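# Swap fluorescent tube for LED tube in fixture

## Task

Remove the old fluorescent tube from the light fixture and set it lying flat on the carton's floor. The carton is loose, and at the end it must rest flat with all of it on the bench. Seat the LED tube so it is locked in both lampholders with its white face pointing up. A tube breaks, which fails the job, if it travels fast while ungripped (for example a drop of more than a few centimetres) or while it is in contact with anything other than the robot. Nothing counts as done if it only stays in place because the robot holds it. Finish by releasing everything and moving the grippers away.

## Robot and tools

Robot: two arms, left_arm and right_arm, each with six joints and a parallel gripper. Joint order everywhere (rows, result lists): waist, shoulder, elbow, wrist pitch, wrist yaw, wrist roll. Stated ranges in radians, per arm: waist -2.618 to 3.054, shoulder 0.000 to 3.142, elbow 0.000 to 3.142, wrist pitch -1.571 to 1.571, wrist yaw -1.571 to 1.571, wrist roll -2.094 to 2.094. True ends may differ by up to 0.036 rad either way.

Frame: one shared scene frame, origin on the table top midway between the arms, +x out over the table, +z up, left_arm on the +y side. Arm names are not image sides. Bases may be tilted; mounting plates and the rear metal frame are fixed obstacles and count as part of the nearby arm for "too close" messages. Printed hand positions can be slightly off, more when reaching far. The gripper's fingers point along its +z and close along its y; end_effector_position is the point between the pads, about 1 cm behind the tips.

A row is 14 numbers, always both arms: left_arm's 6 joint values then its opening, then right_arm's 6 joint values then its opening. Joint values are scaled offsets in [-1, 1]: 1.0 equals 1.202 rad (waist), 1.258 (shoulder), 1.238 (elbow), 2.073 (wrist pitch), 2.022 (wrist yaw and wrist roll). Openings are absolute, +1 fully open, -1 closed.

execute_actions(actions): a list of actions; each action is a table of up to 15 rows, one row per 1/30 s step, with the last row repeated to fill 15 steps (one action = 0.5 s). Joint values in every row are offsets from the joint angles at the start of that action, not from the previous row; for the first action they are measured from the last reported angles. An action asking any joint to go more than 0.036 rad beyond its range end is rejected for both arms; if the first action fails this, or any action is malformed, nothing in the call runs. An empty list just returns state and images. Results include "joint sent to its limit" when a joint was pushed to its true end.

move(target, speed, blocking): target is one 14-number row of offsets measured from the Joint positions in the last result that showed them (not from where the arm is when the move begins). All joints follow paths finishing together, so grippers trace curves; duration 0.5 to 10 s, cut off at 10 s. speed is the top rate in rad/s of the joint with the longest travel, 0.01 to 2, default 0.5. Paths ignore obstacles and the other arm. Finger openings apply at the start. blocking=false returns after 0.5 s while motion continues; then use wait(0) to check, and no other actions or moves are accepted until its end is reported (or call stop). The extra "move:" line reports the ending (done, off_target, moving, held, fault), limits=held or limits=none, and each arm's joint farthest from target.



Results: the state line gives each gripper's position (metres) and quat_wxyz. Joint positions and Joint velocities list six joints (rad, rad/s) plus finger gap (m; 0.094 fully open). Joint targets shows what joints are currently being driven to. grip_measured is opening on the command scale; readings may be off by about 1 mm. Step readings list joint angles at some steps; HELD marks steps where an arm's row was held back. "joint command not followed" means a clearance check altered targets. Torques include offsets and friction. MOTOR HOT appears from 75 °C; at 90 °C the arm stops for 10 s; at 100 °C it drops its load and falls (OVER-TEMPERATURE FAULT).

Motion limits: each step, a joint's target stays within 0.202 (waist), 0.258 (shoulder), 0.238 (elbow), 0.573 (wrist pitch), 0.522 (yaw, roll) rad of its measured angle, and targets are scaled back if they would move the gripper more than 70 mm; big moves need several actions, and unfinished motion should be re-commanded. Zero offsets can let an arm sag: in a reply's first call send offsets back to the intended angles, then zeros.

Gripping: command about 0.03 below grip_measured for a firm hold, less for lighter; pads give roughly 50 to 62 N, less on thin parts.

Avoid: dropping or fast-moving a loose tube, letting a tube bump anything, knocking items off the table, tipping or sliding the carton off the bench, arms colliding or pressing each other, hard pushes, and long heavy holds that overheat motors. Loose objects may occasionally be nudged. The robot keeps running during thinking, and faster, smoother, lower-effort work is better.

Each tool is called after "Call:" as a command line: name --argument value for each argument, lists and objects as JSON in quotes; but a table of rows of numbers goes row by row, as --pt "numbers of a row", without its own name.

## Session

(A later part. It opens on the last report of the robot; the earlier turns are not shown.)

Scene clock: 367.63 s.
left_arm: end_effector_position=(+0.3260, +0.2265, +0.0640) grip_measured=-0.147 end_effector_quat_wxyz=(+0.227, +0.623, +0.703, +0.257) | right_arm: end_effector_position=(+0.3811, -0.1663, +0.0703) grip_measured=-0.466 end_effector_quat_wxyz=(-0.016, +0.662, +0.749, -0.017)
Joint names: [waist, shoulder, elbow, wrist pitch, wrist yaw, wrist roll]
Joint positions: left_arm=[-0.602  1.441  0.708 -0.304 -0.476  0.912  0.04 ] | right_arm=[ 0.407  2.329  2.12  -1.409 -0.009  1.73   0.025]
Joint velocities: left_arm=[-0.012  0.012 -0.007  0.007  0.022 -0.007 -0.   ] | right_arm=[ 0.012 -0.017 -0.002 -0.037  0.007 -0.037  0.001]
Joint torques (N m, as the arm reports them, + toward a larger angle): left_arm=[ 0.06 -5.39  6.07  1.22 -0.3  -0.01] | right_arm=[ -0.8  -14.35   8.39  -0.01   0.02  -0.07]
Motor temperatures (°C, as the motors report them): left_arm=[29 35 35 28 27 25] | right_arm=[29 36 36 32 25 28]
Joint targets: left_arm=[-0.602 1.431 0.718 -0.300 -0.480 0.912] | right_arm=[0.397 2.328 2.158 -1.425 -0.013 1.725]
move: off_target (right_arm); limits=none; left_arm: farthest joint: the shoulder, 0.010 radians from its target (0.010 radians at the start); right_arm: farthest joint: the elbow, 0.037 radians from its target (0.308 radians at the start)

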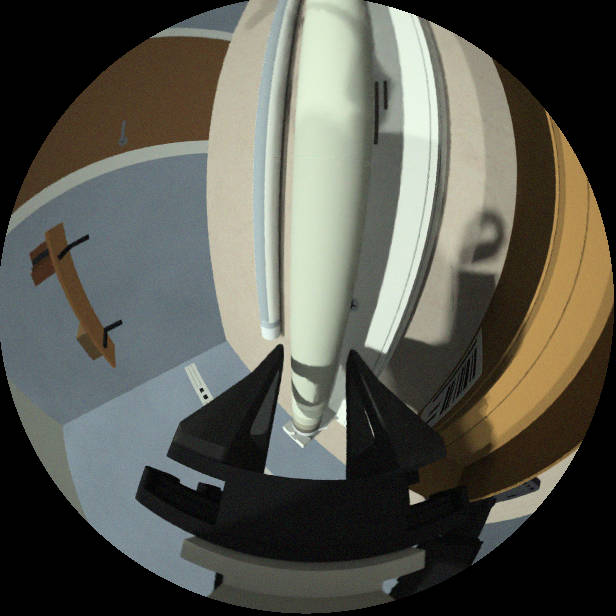

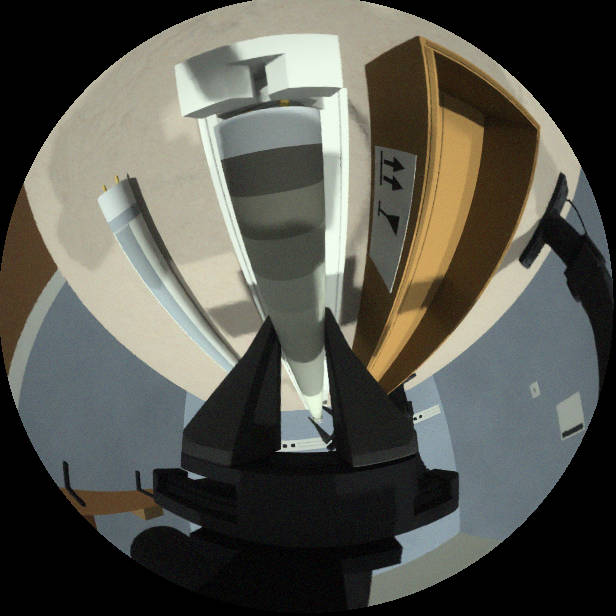

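Call:
move --target '[0,-0.008,0.008,0.002,-0.002,0,-0.51,0,-0.016,0.012,0,0,0,-0.5]' --speed 0.1

Scene clock: 372.77 s.
left_arm: end_effector_position=(+0.3267, +0.2264, +0.0646) grip_measured=-0.479 end_effector_quat_wxyz=(+0.228, +0.622, +0.703, +0.258) | right_arm: end_effector_position=(+0.3810, -0.1663, +0.0703) grip_measured=-0.466 end_effector_quat_wxyz=(-0.016, +0.662, +0.749, -0.018)
Joint names: [waist, shoulder, elbow, wrist pitch, wrist yaw, wrist roll]
Joint positions: left_arm=[-0.602  1.441  0.708 -0.3   -0.479  0.913  0.024] | right_arm=[ 0.407  2.329  2.12  -1.41  -0.009  1.73   0.025]
Joint velocities: left_arm=[ 0.002  0.002 -0.002 -0.007 -0.007  0.007  0.   ] | right_arm=[-0.007  0.002 -0.007  0.051 -0.095  0.051 -0.   ]
Joint torques (N m, as the arm reports them, + toward a larger angle): left_arm=[ 0.07 -5.4   6.08  1.2  -0.27 -0.01] | right_arm=[  0.01 -16.07   6.8    0.14   0.04  -0.04]
Motor temperatures (°C, as the motors report them): left_arm=[29 35 35 28 27 25] | right_arm=[29 36 36 32 25 28]
Joint targets: left_arm=[-0.602 1.431 0.718 -0.300 -0.481 0.912] | right_arm=[0.407 2.308 2.135 -1.409 -0.009 1.730]
move: done; limits=none; left_arm: farthest joint: the shoulder, 0.010 radians from its target (0.010 radians at the start); right_arm: farthest joint: the shoulder, 0.020 radians from its target (0.020 radians at the start)

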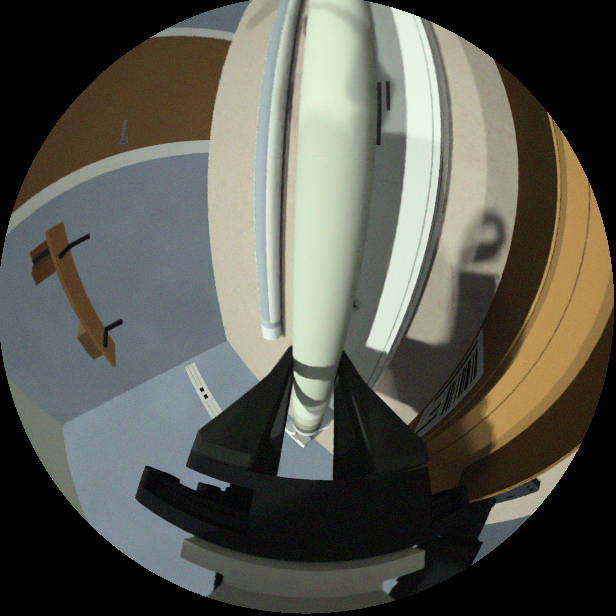

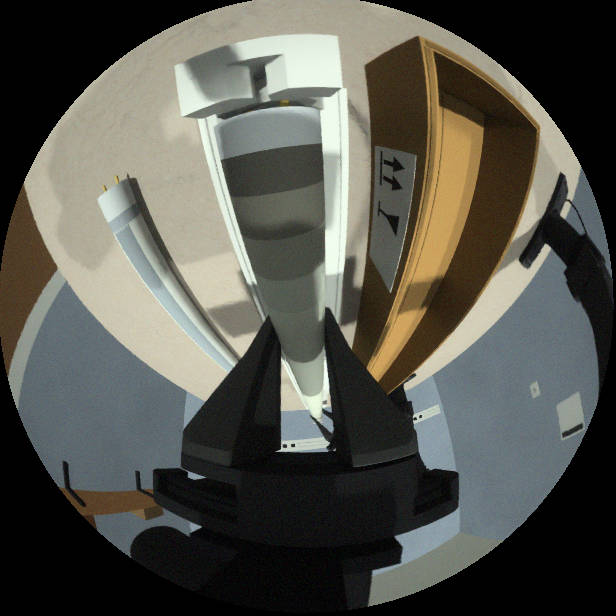

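Call:
move --target '[0.0719,0.066,0.1683,-0.1242,0.081,0.0084,-0.51,0.0158,-0.1653,-0.2246,0.1245,0.0168,0.0084,0.15]' --speed 0.3

Scene clock: 388.03 s.
left_arm: end_effector_position=(+0.3261, +0.2267, +0.0644) grip_measured=-0.479 end_effector_quat_wxyz=(+0.164, +0.642, +0.725, +0.187) | right_arm: end_effector_position=(+0.3822, -0.1656, +0.0733) grip_measured=+0.147 end_effector_quat_wxyz=(+0.031, +0.661, +0.749, +0.039)
Joint names: [waist, shoulder, elbow, wrist pitch, wrist yaw, wrist roll]
Joint positions: left_arm=[-0.524  1.515  0.882 -0.546 -0.322  0.921  0.024] | right_arm=[ 0.416  2.162  1.853 -1.164  0.012  1.738  0.054]
Joint velocities: left_arm=[ 0.002 -0.007 -0.022 -0.007 -0.022 -0.051  0.   ] | right_arm=[-0.002  0.007 -0.002 -0.051 -0.095 -0.066 -0.001]
Joint torques (N m, as the arm reports them, + toward a larger angle): left_arm=[ 0.88 -4.5   7.94  0.82 -0.12  0.08] | right_arm=[  0.99 -16.89   5.14   0.53   0.16   0.07]
Motor temperatures (°C, as the motors report them): left_arm=[29 34 36 28 27 25] | right_arm=[29 39 35 31 25 28]
Joint targets: left_arm=[-0.516 1.524 0.916 -0.558 -0.315 0.930] | right_arm=[0.425 2.121 1.842 -1.152 0.025 1.747]
move: off_target (left_arm, right_arm); limits=none; left_arm: farthest joint: the elbow, 0.034 radians from its target (0.209 radians at the start); right_arm: farthest joint: the shoulder, 0.041 radians from its target (0.207 radians at the start)

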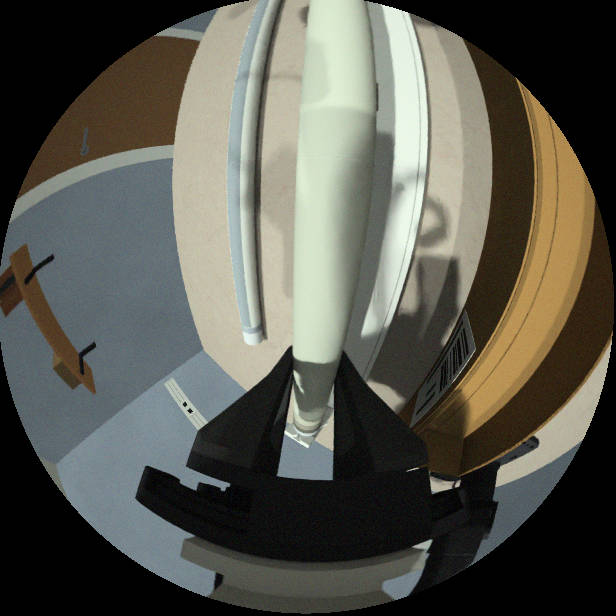

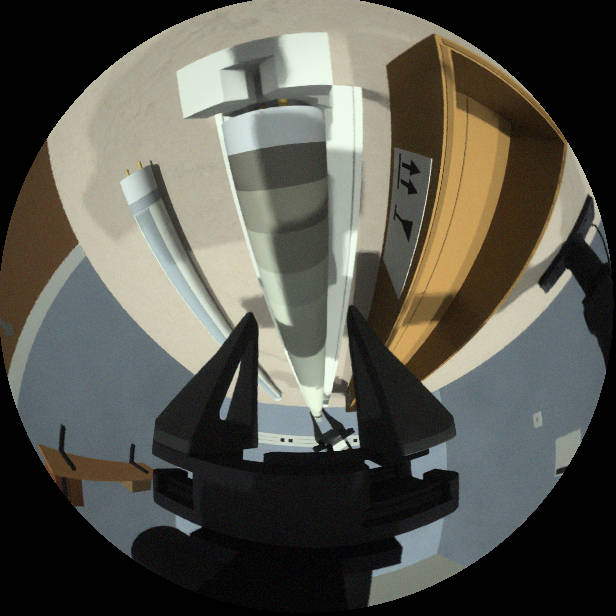

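Call:
move --target '[0.0827,0.12,0.2132,-0.138,0.091,0.0252,-0.51,0,-0.01,-0.012,0,0,0,0.0]' --speed 0.3

Scene clock: 392.33 s.
left_arm: end_effector_position=(+0.3258, +0.2267, +0.0645) grip_measured=-0.479 end_effector_quat_wxyz=(+0.082, +0.657, +0.743, +0.095) | right_arm: end_effector_position=(+0.3823, -0.1655, +0.0733) grip_measured=+0.003 end_effector_quat_wxyz=(+0.031, +0.661, +0.749, +0.039)
Joint names: [waist, shoulder, elbow, wrist pitch, wrist yaw, wrist roll]
Joint positions: left_arm=[-0.434  1.658  1.113 -0.822 -0.148  0.961  0.024] | right_arm=[ 0.416  2.162  1.853 -1.163  0.012  1.738  0.047]
Joint velocities: left_arm=[-0.012 -0.017  0.007  0.022  0.022 -0.022  0.001] | right_arm=[-0.002  0.002 -0.007 -0.022  0.11   0.022 -0.   ]
Joint torques (N m, as the arm reports them, + toward a larger angle): left_arm=[ 0.95 -5.66  7.83  0.5   0.    0.11] | right_arm=[  0.05 -14.06   4.99   0.42   0.05   0.  ]
Motor temperatures (°C, as the motors report them): left_arm=[29 34 37 28 27 25] | right_arm=[29 39 35 31 25 28]
Joint targets: left_arm=[-0.425 1.666 1.146 -0.832 -0.138 0.972] | right_arm=[0.416 2.149 1.838 -1.164 0.012 1.738]
move: off_target (left_arm); limits=none; left_arm: farthest joint: the elbow, 0.033 radians from its target (0.264 radians at the start); right_arm: farthest joint: the elbow, 0.015 radians from its target (0.015 radians at the start)

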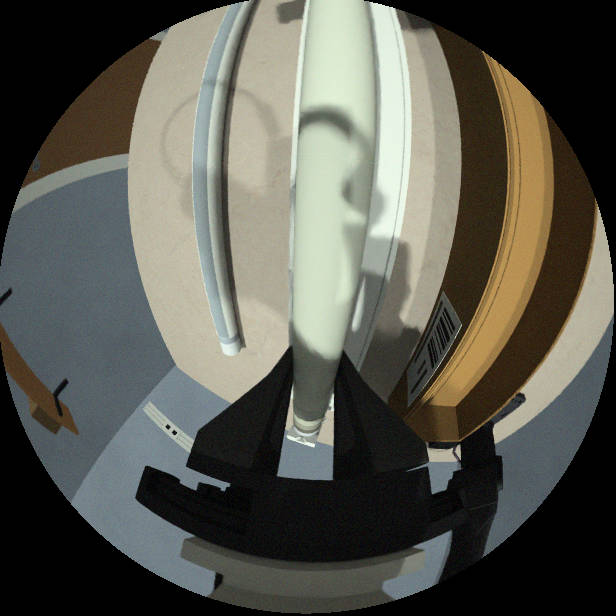

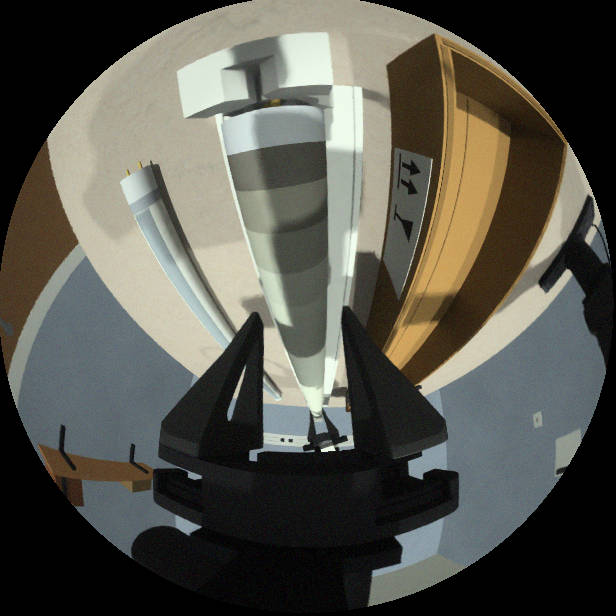

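Call:
move --target '[0.0986,0.2242,0.3199,-0.1956,0.1073,0.0537,-0.51,0,-0.01,0.005,0,0,0,-0.1]' --speed 0.3

Call:
zoom_image --camera "cam_right_wrist" --region '[190, 30, 340, 140]'

Scene clock: 400.73 s.
left_arm: end_effector_position=(+0.3250, +0.2269, +0.0650) grip_measured=-0.479 end_effector_quat_wxyz=(-0.040, +0.661, +0.748, -0.044) | right_arm: end_effector_position=(+0.3823, -0.1655, +0.0733) grip_measured=-0.097 end_effector_quat_wxyz=(+0.031, +0.661, +0.749, +0.039)
Joint names: [waist, shoulder, elbow, wrist pitch, wrist yaw, wrist roll]
Joint positions: left_arm=[-0.325  1.932  1.476 -1.22   0.056  1.055  0.024] | right_arm=[ 0.416  2.162  1.853 -1.163  0.012  1.738  0.042]
Joint velocities: left_arm=[-0.002 -0.022 -0.002  0.022 -0.007 -0.022 -0.   ] | right_arm=[-0.012 -0.022  0.002  0.022  0.007 -0.037  0.001]
Joint torques (N m, as the arm reports them, + toward a larger angle): left_arm=[ 1.03 -7.72  7.36 -0.11  0.14  0.14] | right_arm=[  0.17 -14.3    6.48   0.4    0.02   0.  ]
Motor temperatures (°C, as the motors report them): left_arm=[29 34 38 27 27 25] | right_arm=[29 39 34 31 25 28]
Joint targets: left_arm=[-0.316 1.940 1.509 -1.228 0.068 1.069] | right_arm=[0.416 2.149 1.859 -1.163 0.012 1.738]
move: off_target (left_arm); limits=none; left_arm: farthest joint: the elbow, 0.033 radians from its target (0.396 radians at the start); right_arm: farthest joint: the shoulder, 0.012 radians from its target (0.012 radians at the start)

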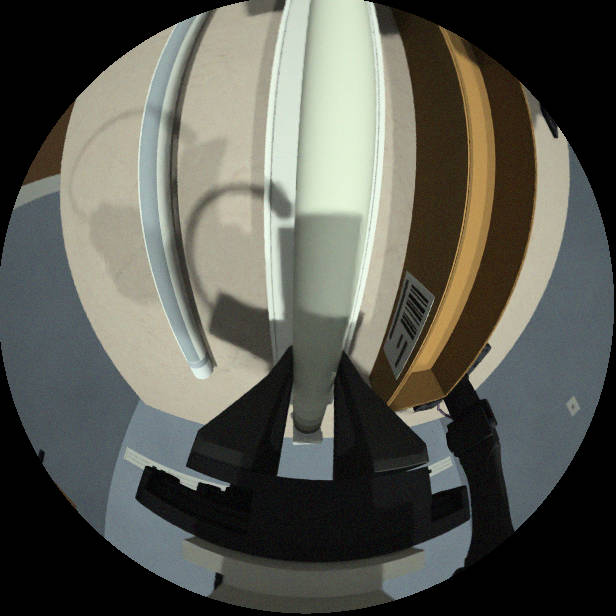

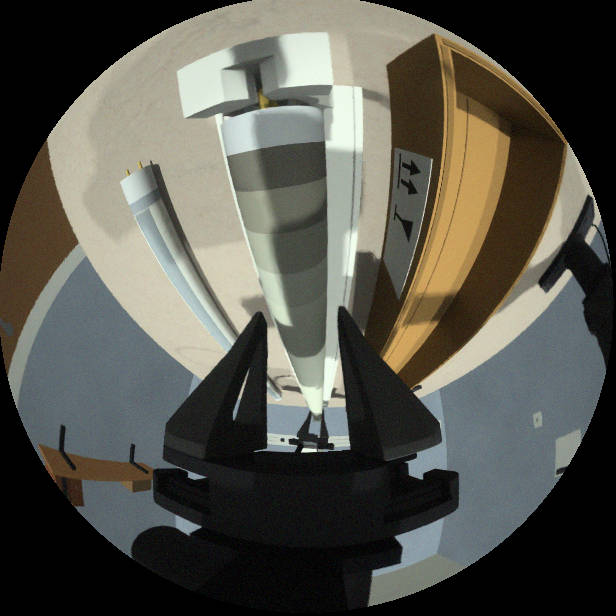

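Region (190, 30, 340, 140) of cam_right_wrist's 616x616 image, scaled by 3.360, with more detail than that image has; it fills the top 370 rows of this view, and the rest is white.

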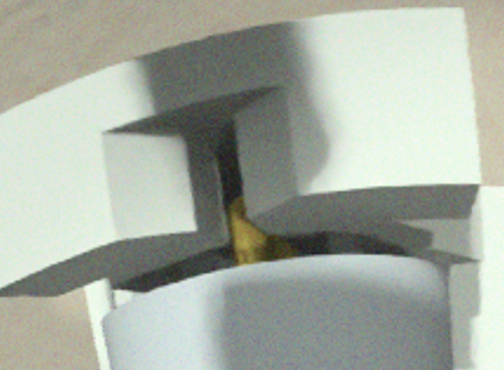

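Call:
move --target '[0,-0.01,0.012,0,0,0,-0.51,0,-0.01,0.012,0,0,0,-0.5]' --speed 0.1

Call:
move --target '[0,-0.0433,0.1486,-0.0878,0,0,-0.51,0,-0.004,0.1793,-0.0936,0,0,-0.5]' --speed 0.15

Scene clock: 412.80 s.
left_arm: end_effector_position=(+0.3249, +0.2269, +0.0650) grip_measured=-0.479 end_effector_quat_wxyz=(-0.041, +0.661, +0.748, -0.044) | right_arm: end_effector_position=(+0.3813, -0.1656, +0.0733) grip_measured=-0.470 end_effector_quat_wxyz=(+0.030, +0.661, +0.749, +0.038)
Joint names: [waist, shoulder, elbow, wrist pitch, wrist yaw, wrist roll]
Joint positions: left_arm=[-0.325  1.932  1.476 -1.221  0.056  1.055  0.024] | right_arm=[ 0.416  2.162  1.853 -1.167  0.011  1.739  0.025]
Joint velocities: left_arm=[ 0.012 -0.002  0.007 -0.051 -0.081  0.022  0.   ] | right_arm=[-0.002 -0.007 -0.002 -0.066 -0.007  0.022  0.001]
Joint torques (N m, as the arm reports them, + toward a larger angle): left_arm=[ 0.07 -9.44  6.02 -0.01  0.   -0.01] | right_arm=[  0.02 -14.34   6.95   0.44   0.07   0.  ]
Motor temperatures (°C, as the motors report them): left_arm=[29 35 39 27 27 25] | right_arm=[29 39 34 31 25 28]
Joint targets: left_arm=[-0.325 1.919 1.491 -1.220 0.056 1.055] | right_arm=[0.416 2.149 1.868 -1.163 0.012 1.739]
move: done; limits=none; left_arm: farthest joint: the elbow, 0.014 radians from its target (0.014 radians at the start); right_arm: farthest joint: the elbow, 0.015 radians from its target (0.015 radians at the start)

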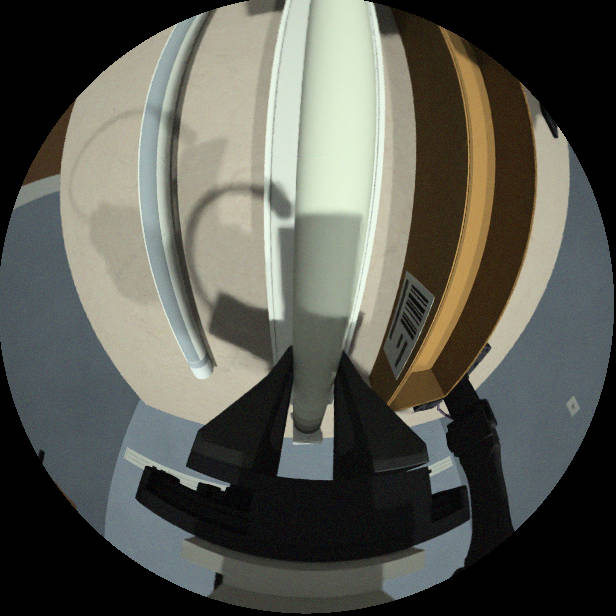

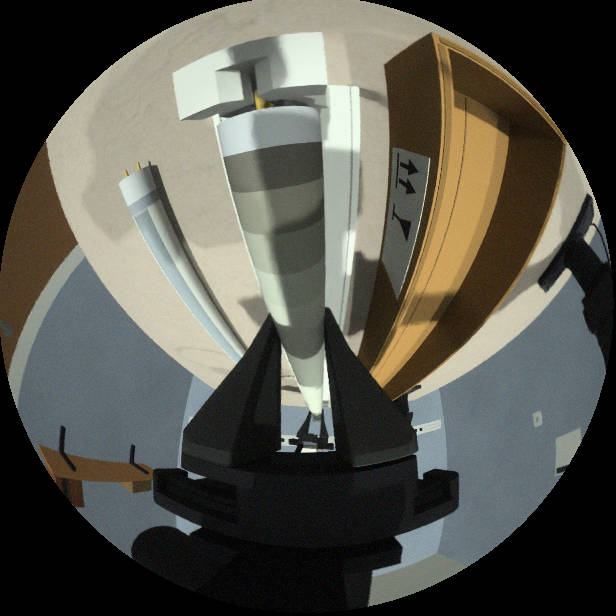

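Scene clock: 414.70 s.
left_arm: end_effector_position=(+0.3267, +0.2273, +0.1111) grip_measured=-0.479 end_effector_quat_wxyz=(-0.038, +0.661, +0.748, -0.040) | right_arm: end_effector_position=(+0.3828, -0.1653, +0.1207) grip_measured=-0.470 end_effector_quat_wxyz=(+0.033, +0.661, +0.749, +0.042)
Joint names: [waist, shoulder, elbow, wrist pitch, wrist yaw, wrist roll]
Joint positions: left_arm=[-0.325  1.907  1.628 -1.389  0.051  1.055  0.024] | right_arm=[ 0.416  2.162  2.041 -1.344  0.011  1.739  0.025]
Joint velocities: left_arm=[-0.002  0.007  0.002  0.037 -0.022 -0.007 -0.   ] | right_arm=[-0.022  0.007 -0.002 -0.037 -0.095  0.022 -0.001]
Joint torques (N m, as the arm reports them, + toward a larger angle): left_arm=[  0.05 -10.77   7.48  -0.17   0.06  -0.01] | right_arm=[  0.13 -13.56   8.34   0.25   0.04  -0.02]
Motor temperatures (°C, as the motors report them): left_arm=[29 36 39 27 27 25] | right_arm=[29 39 35 31 25 28]
Joint targets: left_arm=[-0.325 1.877 1.660 -1.403 0.056 1.055] | right_arm=[0.416 2.157 2.075 -1.361 0.010 1.739]
move: off_target (left_arm, right_arm); limits=none; left_arm: farthest joint: the elbow, 0.032 radians from its target (0.184 radians at the start); right_arm: farthest joint: the elbow, 0.034 radians from its target (0.222 radians at the start)

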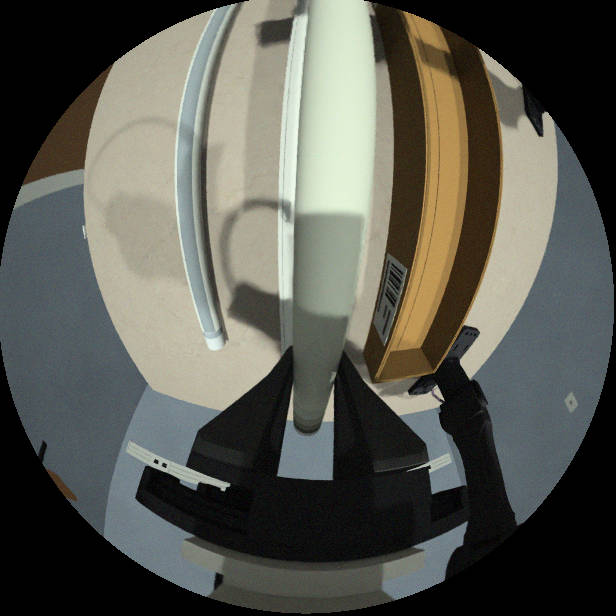

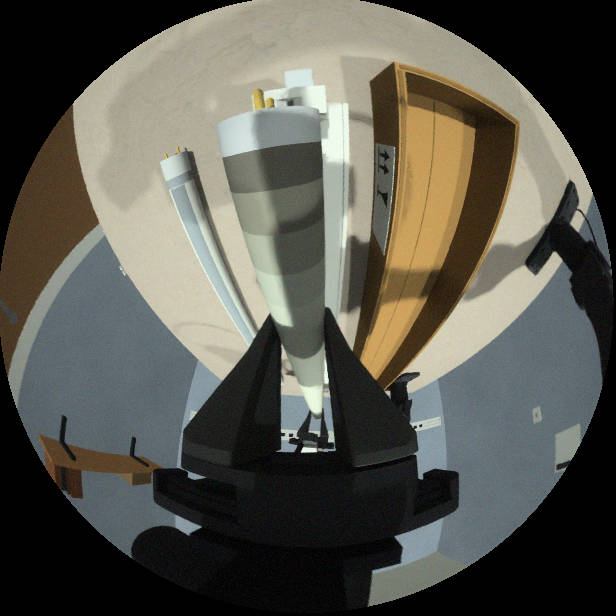

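Call:
move --target '[0,-0.07,0.02,0,0,0,-0.51,0,-0.068,0.02,0,0,0,-0.5]' --speed 0.2

Scene clock: 444.37 s.
left_arm: end_effector_position=(+0.3267, +0.2277, +0.1302) grip_measured=-0.479 end_effector_quat_wxyz=(-0.009, +0.662, +0.749, -0.029) | right_arm: end_effector_position=(+0.3819, -0.1651, +0.1438) grip_measured=-0.470 end_effector_quat_wxyz=(+0.046, +0.660, +0.747, +0.066)
Joint names: [waist, shoulder, elbow, wrist pitch, wrist yaw, wrist roll]
Joint positions: left_arm=[-0.325  1.846  1.628 -1.389  0.049  1.054  0.024] | right_arm=[ 0.416  2.107  2.041 -1.344  0.009  1.739  0.025]
Joint velocities: left_arm=[-0.002  0.017 -0.002 -0.007  0.066 -0.066  0.001] | right_arm=[ 0.007 -0.002 -0.002 -0.066 -0.037 -0.051 -0.   ]
Joint torques (N m, as the arm reports them, + toward a larger angle): left_arm=[  0.04 -10.1    6.96   0.12   0.03   0.  ] | right_arm=[  0.04 -15.45   7.64   0.47   0.06  -0.05]
Motor temperatures (°C, as the motors report them): left_arm=[29 40 40 27 27 25] | right_arm=[29 39 36 31 25 28]
Joint targets: left_arm=[-0.325 1.819 1.653 -1.389 0.051 1.055] | right_arm=[0.416 2.076 2.065 -1.344 0.011 1.739]
move: off_target (left_arm, right_arm); limits=none; left_arm: farthest joint: the shoulder, 0.027 radians from its target (0.088 radians at the start); right_arm: farthest joint: the shoulder, 0.031 radians from its target (0.085 radians at the start)

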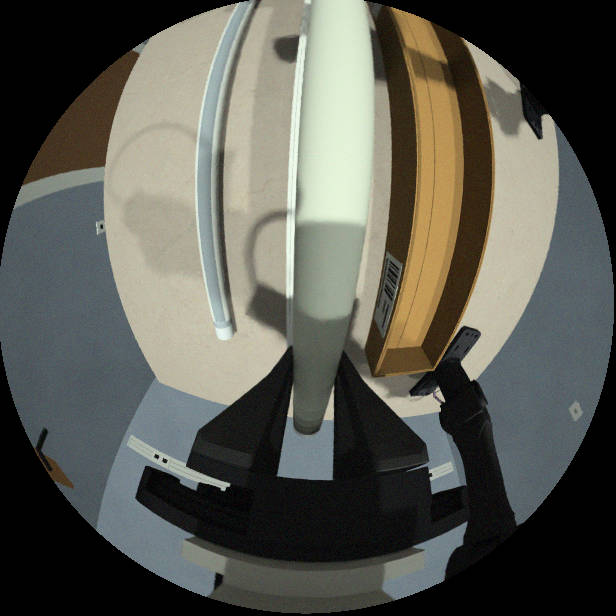

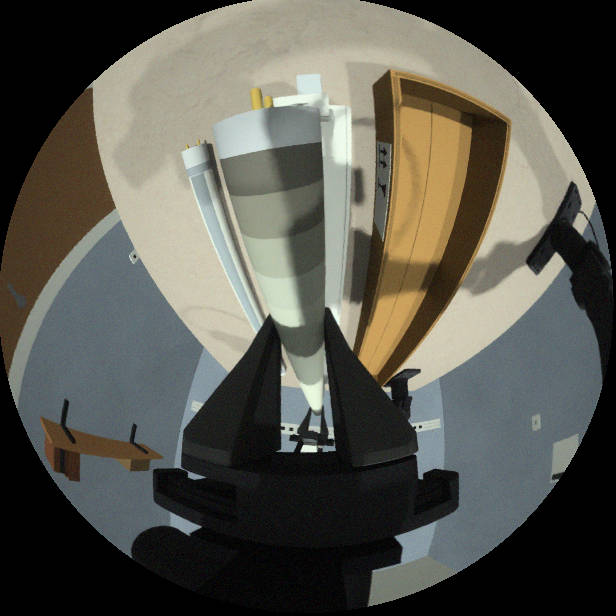

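Call:
move --target '[-0.2726,-0.252,-0.3934,0.0757,0.0247,-0.1879,-0.51,-0.0017,-0.3585,-0.5816,0.1189,0.001,-0.0321,-0.5]' --speed 0.4

Scene clock: 451.23 s.
left_arm: end_effector_position=(+0.1954, +0.1918, +0.0943) grip_measured=-0.479 end_effector_quat_wxyz=(-0.043, +0.643, +0.764, -0.044) | right_arm: end_effector_position=(+0.2699, -0.1988, +0.1019) grip_measured=-0.470 end_effector_quat_wxyz=(+0.029, +0.643, +0.764, +0.037)
Joint names: [waist, shoulder, elbow, wrist pitch, wrist yaw, wrist roll]
Joint positions: left_arm=[-0.647  1.559  1.153 -1.25   0.088  0.688  0.024] | right_arm=[ 0.416  1.694  1.329 -1.112  0.009  1.691  0.025]
Joint velocities: left_arm=[-0.007 -0.007 -0.027  0.051 -0.037  0.007  0.001] | right_arm=[-0.017 -0.022 -0.017  0.037 -0.007  0.007  0.002]
Joint torques (N m, as the arm reports them, + toward a larger angle): left_arm=[-0.52 -7.65  3.99  0.25  0.14 -0.14] | right_arm=[ -0.16 -11.83   5.36   0.59   0.06  -0.21]
Motor temperatures (°C, as the motors report them): left_arm=[29 40 39 27 27 25] | right_arm=[29 40 36 31 25 28]
Joint targets: left_arm=[-0.653 1.529 1.141 -1.232 0.099 0.674] | right_arm=[0.414 1.656 1.320 -1.097 0.011 1.674]
move: off_target (left_arm, right_arm); limits=none; left_arm: farthest joint: the shoulder, 0.030 radians from its target (0.317 radians at the start); right_arm: farthest joint: the shoulder, 0.038 radians from its target (0.451 radians at the start)

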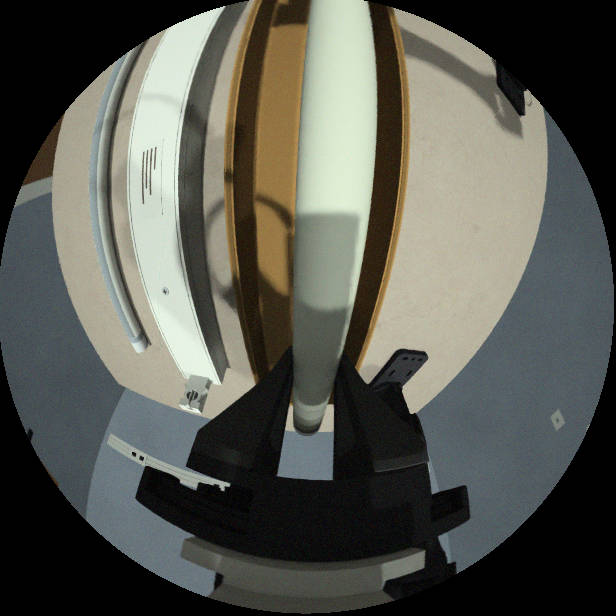

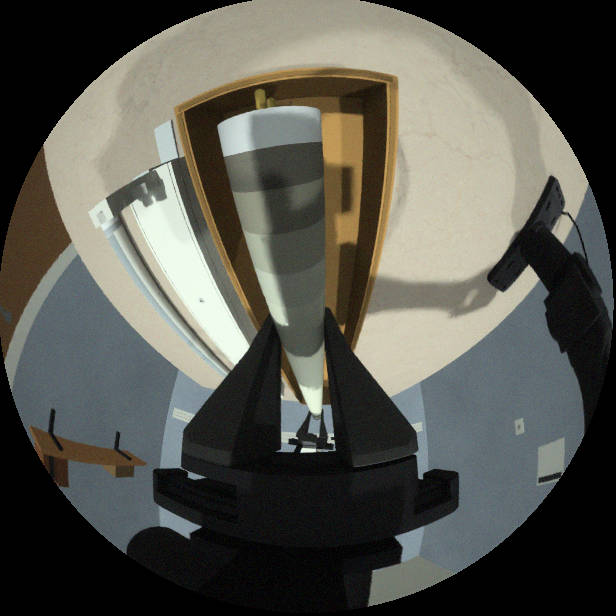

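Call:
move --target '[0.0286,0.0596,-0.1987,0.1558,0,0.0148,-0.51,0.0246,0.0684,-0.1721,0.1457,0.0054,0.0114,-0.5]' --speed 0.2

Scene clock: 484.73 s.
left_arm: end_effector_position=(+0.1972, +0.1987, +0.0220) grip_measured=-0.479 end_effector_quat_wxyz=(-0.037, +0.644, +0.763, -0.043) | right_arm: end_effector_position=(+0.2715, -0.1919, +0.0301) grip_measured=-0.470 end_effector_quat_wxyz=(+0.031, +0.644, +0.763, +0.040)
Joint names: [waist, shoulder, elbow, wrist pitch, wrist yaw, wrist roll]
Joint positions: left_arm=[-0.622  1.626  0.921 -0.941  0.085  0.713  0.024] | right_arm=[ 0.435  1.773  1.126 -0.823  0.01   1.714  0.025]
Joint velocities: left_arm=[ 0.007  0.012 -0.017 -0.051 -0.11  -0.022  0.001] | right_arm=[-0.012 -0.012 -0.007  0.081  0.037 -0.066 -0.   ]
Joint torques (N m, as the arm reports them, + toward a larger angle): left_arm=[ 1.03 -4.76  3.53  0.24  0.06  0.03] | right_arm=[ 0.89 -8.17  5.1   0.53  0.13 -0.01]
Motor temperatures (°C, as the motors report them): left_arm=[29 37 36 27 27 25] | right_arm=[29 38 34 30 25 28]
Joint targets: left_arm=[-0.613 1.634 0.907 -0.927 0.089 0.717] | right_arm=[0.445 1.780 1.116 -0.810 0.020 1.714]
move: done; limits=none; left_arm: farthest joint: the elbow, 0.014 radians from its target (0.246 radians at the start); right_arm: farthest joint: the wrist pitch, 0.013 radians from its target (0.302 radians at the start)

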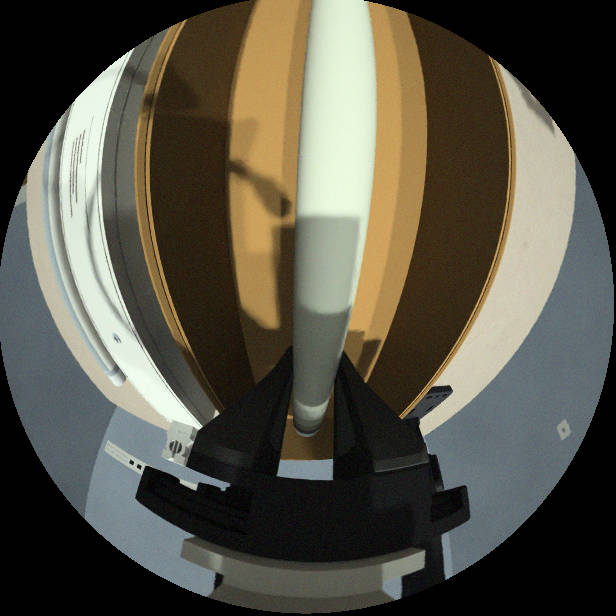

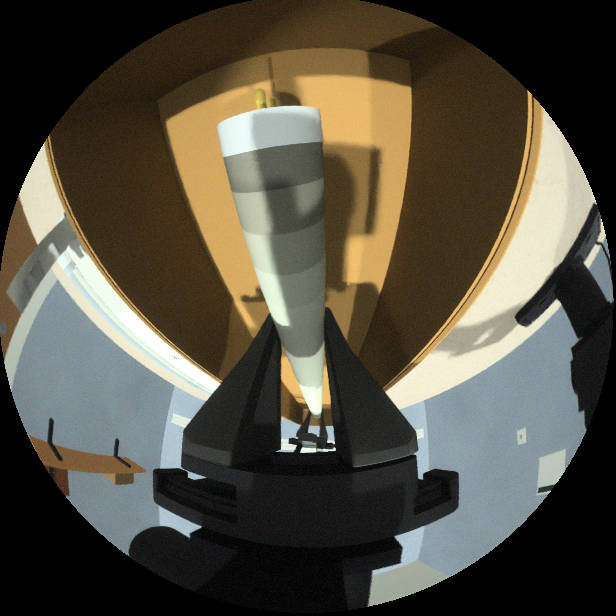

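Call:
move --target '[0,0.0203,-0.0287,0.0256,0,0,-0.51,0,0.017,-0.025,0.0236,0,0,-0.5]' --speed 0.06

Scene clock: 490.67 s.
left_arm: end_effector_position=(+0.1988, +0.1993, +0.0165) grip_measured=-0.479 end_effector_quat_wxyz=(-0.035, +0.644, +0.763, -0.039) | right_arm: end_effector_position=(+0.2729, -0.1914, +0.0237) grip_measured=-0.470 end_effector_quat_wxyz=(+0.033, +0.644, +0.763, +0.043)
Joint names: [waist, shoulder, elbow, wrist pitch, wrist yaw, wrist roll]
Joint positions: left_arm=[-0.622  1.636  0.907 -0.914  0.077  0.714  0.024] | right_arm=[ 0.435  1.783  1.109 -0.79   0.01   1.715  0.025]
Joint velocities: left_arm=[-0.007  0.002 -0.002  0.007 -0.007 -0.007 -0.   ] | right_arm=[-0.007  0.012 -0.012  0.066 -0.022 -0.037  0.   ]
Joint torques (N m, as the arm reports them, + toward a larger angle): left_arm=[ 0.06 -4.09  2.8   0.38  0.1  -0.01] | right_arm=[-0.01 -7.98  4.7   0.56  0.06 -0.04]
Motor temperatures (°C, as the motors report them): left_arm=[29 37 36 27 27 25] | right_arm=[29 38 34 30 25 28]
Joint targets: left_arm=[-0.622 1.652 0.885 -0.888 0.085 0.714] | right_arm=[0.435 1.795 1.095 -0.774 0.010 1.714]
move: off_target (left_arm); limits=none; left_arm: farthest joint: the wrist pitch, 0.026 radians from its target (0.053 radians at the start); right_arm: farthest joint: the wrist pitch, 0.016 radians from its target (0.049 radians at the start)

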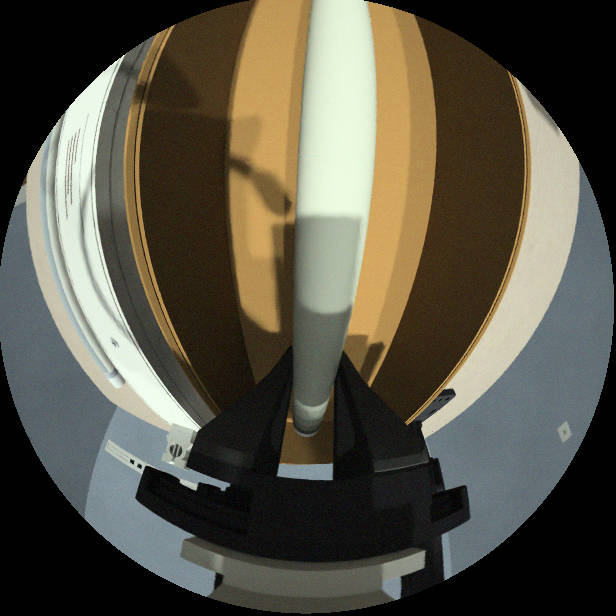

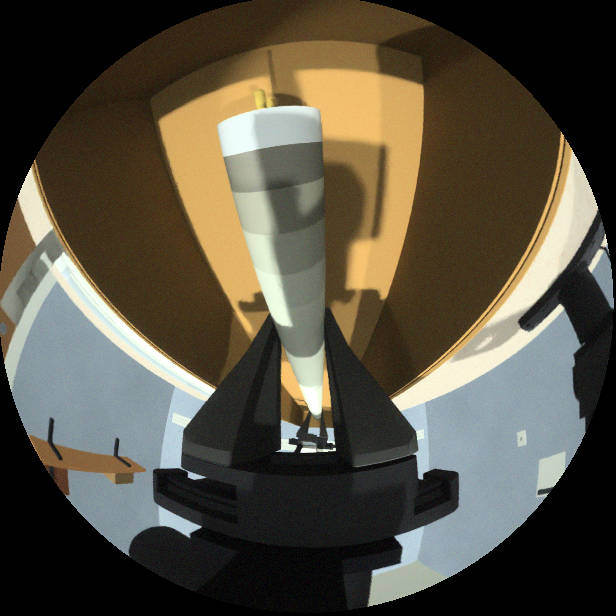

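Call:
move --target '[0,-0.01,0.008,0,0,0,-0.37,0,-0.012,0.009,0,0,0,-0.36]' --speed 0.1

Scene clock: 493.47 s.
left_arm: end_effector_position=(+0.1987, +0.1993, +0.0165) grip_measured=-0.373 end_effector_quat_wxyz=(-0.036, +0.644, +0.763, -0.039) | right_arm: end_effector_position=(+0.2729, -0.1914, +0.0237) grip_measured=-0.363 end_effector_quat_wxyz=(+0.032, +0.644, +0.763, +0.043)
Joint names: [waist, shoulder, elbow, wrist pitch, wrist yaw, wrist roll]
Joint positions: left_arm=[-0.622  1.636  0.907 -0.915  0.077  0.714  0.029] | right_arm=[ 0.435  1.783  1.109 -0.79   0.009  1.715  0.03 ]
Joint velocities: left_arm=[-0.007  0.017  0.007 -0.022 -0.007 -0.022 -0.001] | right_arm=[-0.007  0.007  0.002 -0.037 -0.007 -0.037 -0.001]
Joint torques (N m, as the arm reports them, + toward a larger angle): left_arm=[ 0.06 -6.47  5.27  0.06  0.02 -0.01] | right_arm=[  0.06 -10.35   6.41   0.43   0.03   0.01]
Motor temperatures (°C, as the motors report them): left_arm=[29 36 36 27 27 25] | right_arm=[29 37 34 30 25 28]
Joint targets: left_arm=[-0.622 1.623 0.917 -0.914 0.077 0.714] | right_arm=[0.435 1.768 1.120 -0.790 0.010 1.715]
move: done; limits=none; left_arm: farthest joint: the shoulder, 0.012 radians from its target (0.012 radians at the start); right_arm: farthest joint: the shoulder, 0.015 radians from its target (0.015 radians at the start)

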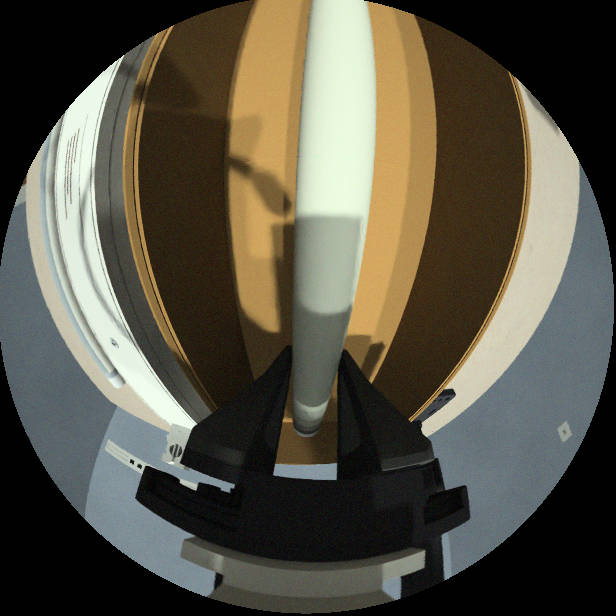

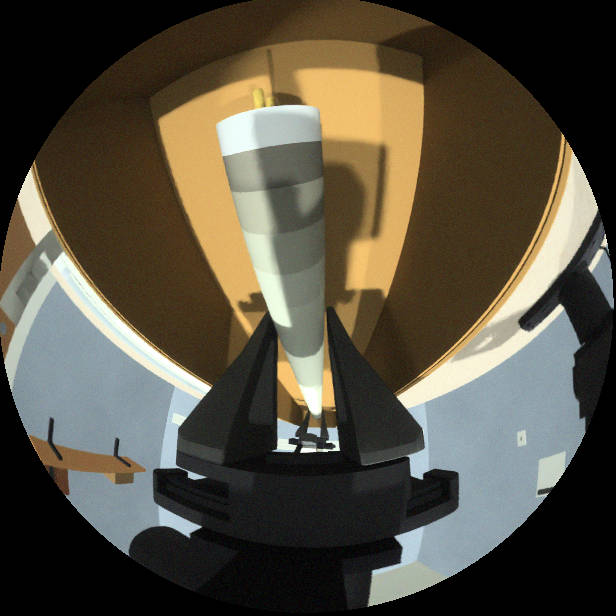

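Call:
execute_actions --actions '[[[0,-0.024,0.027,-0.004,0,0,-0.37,0,-0.029,0.027,-0.004,0,0,-0.36],[0,-0.026,0.030,-0.007,0,0,-0.37,0,-0.031,0.030,-0.007,0,0,-0.36],[0,-0.029,0.035,-0.012,0,0,-0.37,0,-0.033,0.035,-0.011,0,0,-0.36],[0,-0.032,0.040,-0.017,0,0,-0.37,0,-0.036,0.040,-0.016,0,0,-0.36],[0,-0.035,0.045,-0.022,0,0,-0.37,0,-0.039,0.045,-0.021,0,0,-0.36],[0,-0.039,0.051,-0.028,0,0,-0.37,0,-0.041,0.050,-0.026,0,0,-0.36],[0,-0.042,0.056,-0.033,0,0,-0.37,0,-0.044,0.056,-0.031,0,0,-0.36],[0,-0.045,0.061,-0.038,0,0,-0.37,0,-0.047,0.061,-0.036,0,0,-0.36],[0,-0.049,0.067,-0.043,0,0,-0.37,0,-0.050,0.066,-0.040,0,0,-0.36],[0,-0.052,0.072,-0.049,0,0,-0.36,0,-0.052,0.071,-0.045,0,0,-0.35],[0,-0.055,0.077,-0.054,0,0,-0.35,0,-0.055,0.077,-0.050,0,0,-0.34],[0,-0.059,0.083,-0.059,0,0,-0.34,0,-0.058,0.082,-0.055,0,0,-0.33],[0,-0.062,0.088,-0.064,0,0,-0.33,0,-0.061,0.087,-0.060,0,0,-0.32],[0,-0.065,0.094,-0.070,0,0,-0.32,0,-0.064,0.093,-0.065,0,0,-0.31],[0,-0.068,0.099,-0.075,0,0,-0.31,0,-0.066,0.098,-0.070,0,0,-0.3]],[[0,-0.032,0.041,-0.016,0,0,-0.3,0,-0.037,0.041,-0.016,0,0,-0.3],[0,-0.034,0.046,-0.021,0,0,-0.3,0,-0.038,0.046,-0.021,0,0,-0.3],[0,-0.036,0.052,-0.025,0,0,-0.3,0,-0.040,0.052,-0.025,0,0,-0.3],[0,-0.038,0.057,-0.030,0,0,-0.3,0,-0.041,0.057,-0.029,0,0,-0.3],[0,-0.040,0.063,-0.034,0,0,-0.3,0,-0.043,0.063,-0.034,0,0,-0.3],[0,-0.042,0.069,-0.039,0,0,-0.3,0,-0.045,0.069,-0.038,0,0,-0.3],[0,-0.044,0.074,-0.043,0,0,-0.3,0,-0.046,0.074,-0.042,0,0,-0.3],[0,-0.045,0.080,-0.048,0,0,-0.3,0,-0.048,0.080,-0.047,0,0,-0.3],[0,-0.047,0.085,-0.052,0,0,-0.3,0,-0.049,0.085,-0.051,0,0,-0.3],[0,-0.049,0.091,-0.057,0,0,-0.3,0,-0.051,0.091,-0.055,0,0,-0.3],[0,-0.051,0.097,-0.061,0,0,-0.3,0,-0.053,0.097,-0.060,0,0,-0.3],[0,-0.053,0.102,-0.066,0,0,-0.3,0,-0.054,0.102,-0.064,0,0,-0.3],[0,-0.055,0.108,-0.070,0,0,-0.3,0,-0.056,0.108,-0.068,0,0,-0.3],[0,-0.057,0.113,-0.075,0,0,-0.3,0,-0.057,0.113,-0.073,0,0,-0.3],[0,-0.059,0.119,-0.079,0,0,-0.3,0,-0.059,0.119,-0.077,0,0,-0.3]]]'

Scene clock: 595.63 s.
left_arm: end_effector_position=(+0.2093, +0.1906, +0.0821) grip_measured=-0.302 end_effector_quat_wxyz=(-0.006, +0.646, +0.763, -0.039) | right_arm: end_effector_position=(+0.2891, -0.1861, +0.0911) grip_measured=-0.303 end_effector_quat_wxyz=(+0.050, +0.643, +0.761, +0.072)
Joint names: [waist, shoulder, elbow, wrist pitch, wrist yaw, wrist roll]
Joint positions: left_arm=[-0.622  1.542  1.092 -1.135  0.077  0.714  0.033] | right_arm=[ 0.435  1.709  1.292 -0.977  0.009  1.715  0.033]
Joint velocities: left_arm=[-0.007 -0.095  0.183 -0.315 -0.051 -0.066 -0.001] | right_arm=[ 0.002 -0.061  0.198 -0.242 -0.066 -0.037 -0.001]
Joint torques (N m, as the arm reports them, + toward a larger angle): left_arm=[ 0.06 -7.53  7.47  0.11  0.01 -0.01] | right_arm=[ -0.01 -12.28   8.26   0.35   0.01  -0.02]
Motor temperatures (°C, as the motors report them): left_arm=[29 37 38 26 27 25] | right_arm=[29 38 34 30 25 28]
Joint targets: left_arm=[-0.622 1.509 1.136 -1.181 0.077 0.714] | right_arm=[0.435 1.667 1.336 -1.034 0.009 1.715]
Step readings (joint positions; steps 1 to 15: 1st action; 16 to 30: 2nd action):
0: left_arm=[-0.622 1.636 0.907 -0.915 0.077 0.714] | right_arm=[0.435 1.783 1.109 -0.790 0.009 1.715]
1: left_arm=[-0.622 1.636 0.907 -0.915 0.077 0.714] | right_arm=[0.435 1.783 1.109 -0.790 0.009 1.715]
2: left_arm=[-0.622 1.636 0.907 -0.915 0.077 0.714] | right_arm=[0.435 1.783 1.109 -0.790 0.009 1.715]
4: left_arm=[-0.622 1.636 0.913 -0.924 0.077 0.714] | right_arm=[0.435 1.783 1.114 -0.795 0.009 1.715]
8: left_arm=[-0.622 1.617 0.938 -0.953 0.077 0.714] | right_arm=[0.435 1.775 1.138 -0.817 0.009 1.715]
15: left_arm=[-0.622 1.583 0.988 -1.017 0.077 0.714] | right_arm=[0.435 1.741 1.189 -0.874 0.009 1.715]
16: left_arm=[-0.622 1.579 0.995 -1.025 0.077 0.714] | right_arm=[0.435 1.737 1.195 -0.880 0.009 1.715]
17: left_arm=[-0.622 1.575 1.001 -1.030 0.077 0.714] | right_arm=[0.435 1.734 1.202 -0.884 0.009 1.715]
19: left_arm=[-0.622 1.568 1.016 -1.043 0.077 0.714] | right_arm=[0.435 1.730 1.216 -0.893 0.009 1.715]
23: left_arm=[-0.622 1.557 1.045 -1.072 0.077 0.714] | right_arm=[0.435 1.722 1.244 -0.919 0.009 1.715]
30: Joint positions above

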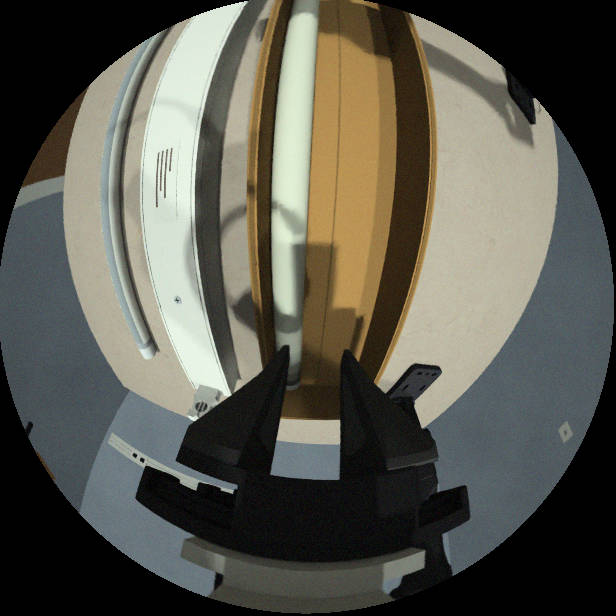

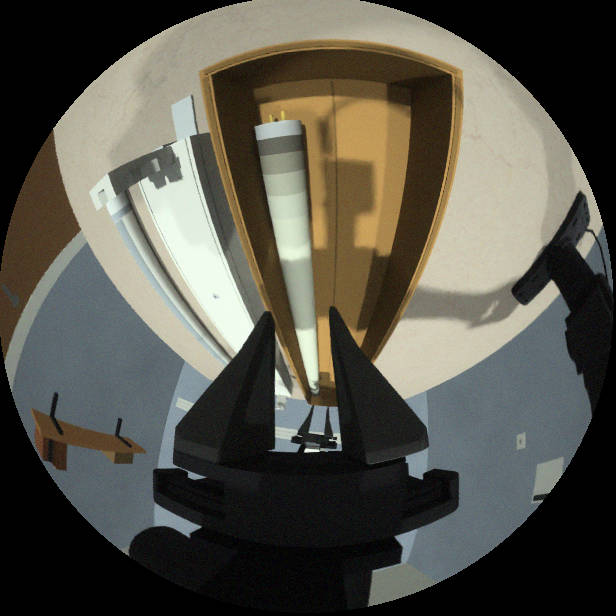

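Call:
execute_actions --actions '[]'

Scene clock: 616.87 s.
left_arm: end_effector_position=(+0.2052, +0.1940, +0.0874) grip_measured=-0.302 end_effector_quat_wxyz=(-0.015, +0.645, +0.763, -0.039) | right_arm: end_effector_position=(+0.2845, -0.1875, +0.0963) grip_measured=-0.303 end_effector_quat_wxyz=(+0.047, +0.643, +0.761, +0.066)
Joint names: [waist, shoulder, elbow, wrist pitch, wrist yaw, wrist roll]
Joint positions: left_arm=[-0.622  1.534  1.105 -1.173  0.077  0.714  0.033] | right_arm=[ 0.435  1.7    1.305 -1.014  0.009  1.715  0.033]
Joint velocities: left_arm=[ 0.007 -0.007 -0.007  0.007 -0.066  0.007 -0.   ] | right_arm=[ 0.012 -0.007 -0.002  0.022  0.007 -0.037 -0.   ]
Joint torques (N m, as the arm reports them, + toward a larger angle): left_arm=[ 0.06 -7.1   7.35  0.05  0.02 -0.01] | right_arm=[  0.05 -11.62   8.12   0.31   0.05  -0.02]
Motor temperatures (°C, as the motors report them): left_arm=[29 37 40 26 27 25] | right_arm=[29 39 36 30 25 28]
Joint targets: left_arm=[-0.622 1.509 1.135 -1.181 0.077 0.714] | right_arm=[0.435 1.667 1.336 -1.034 0.009 1.715]

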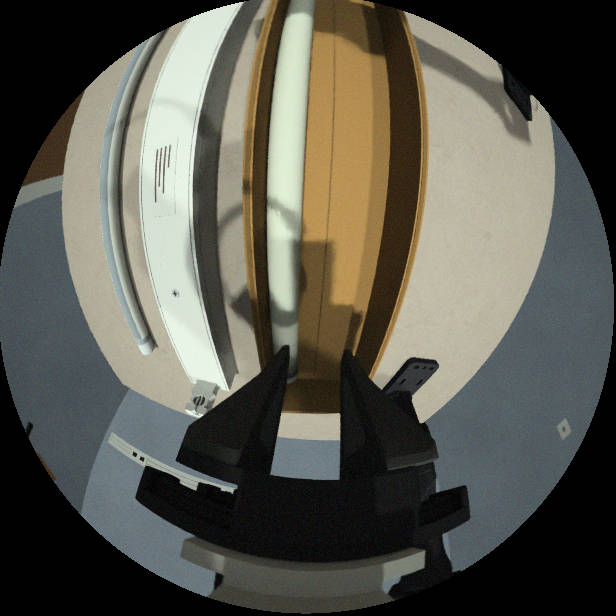

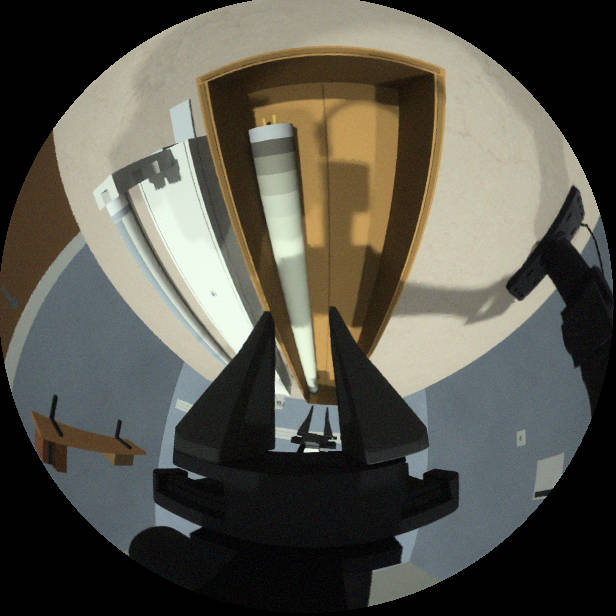

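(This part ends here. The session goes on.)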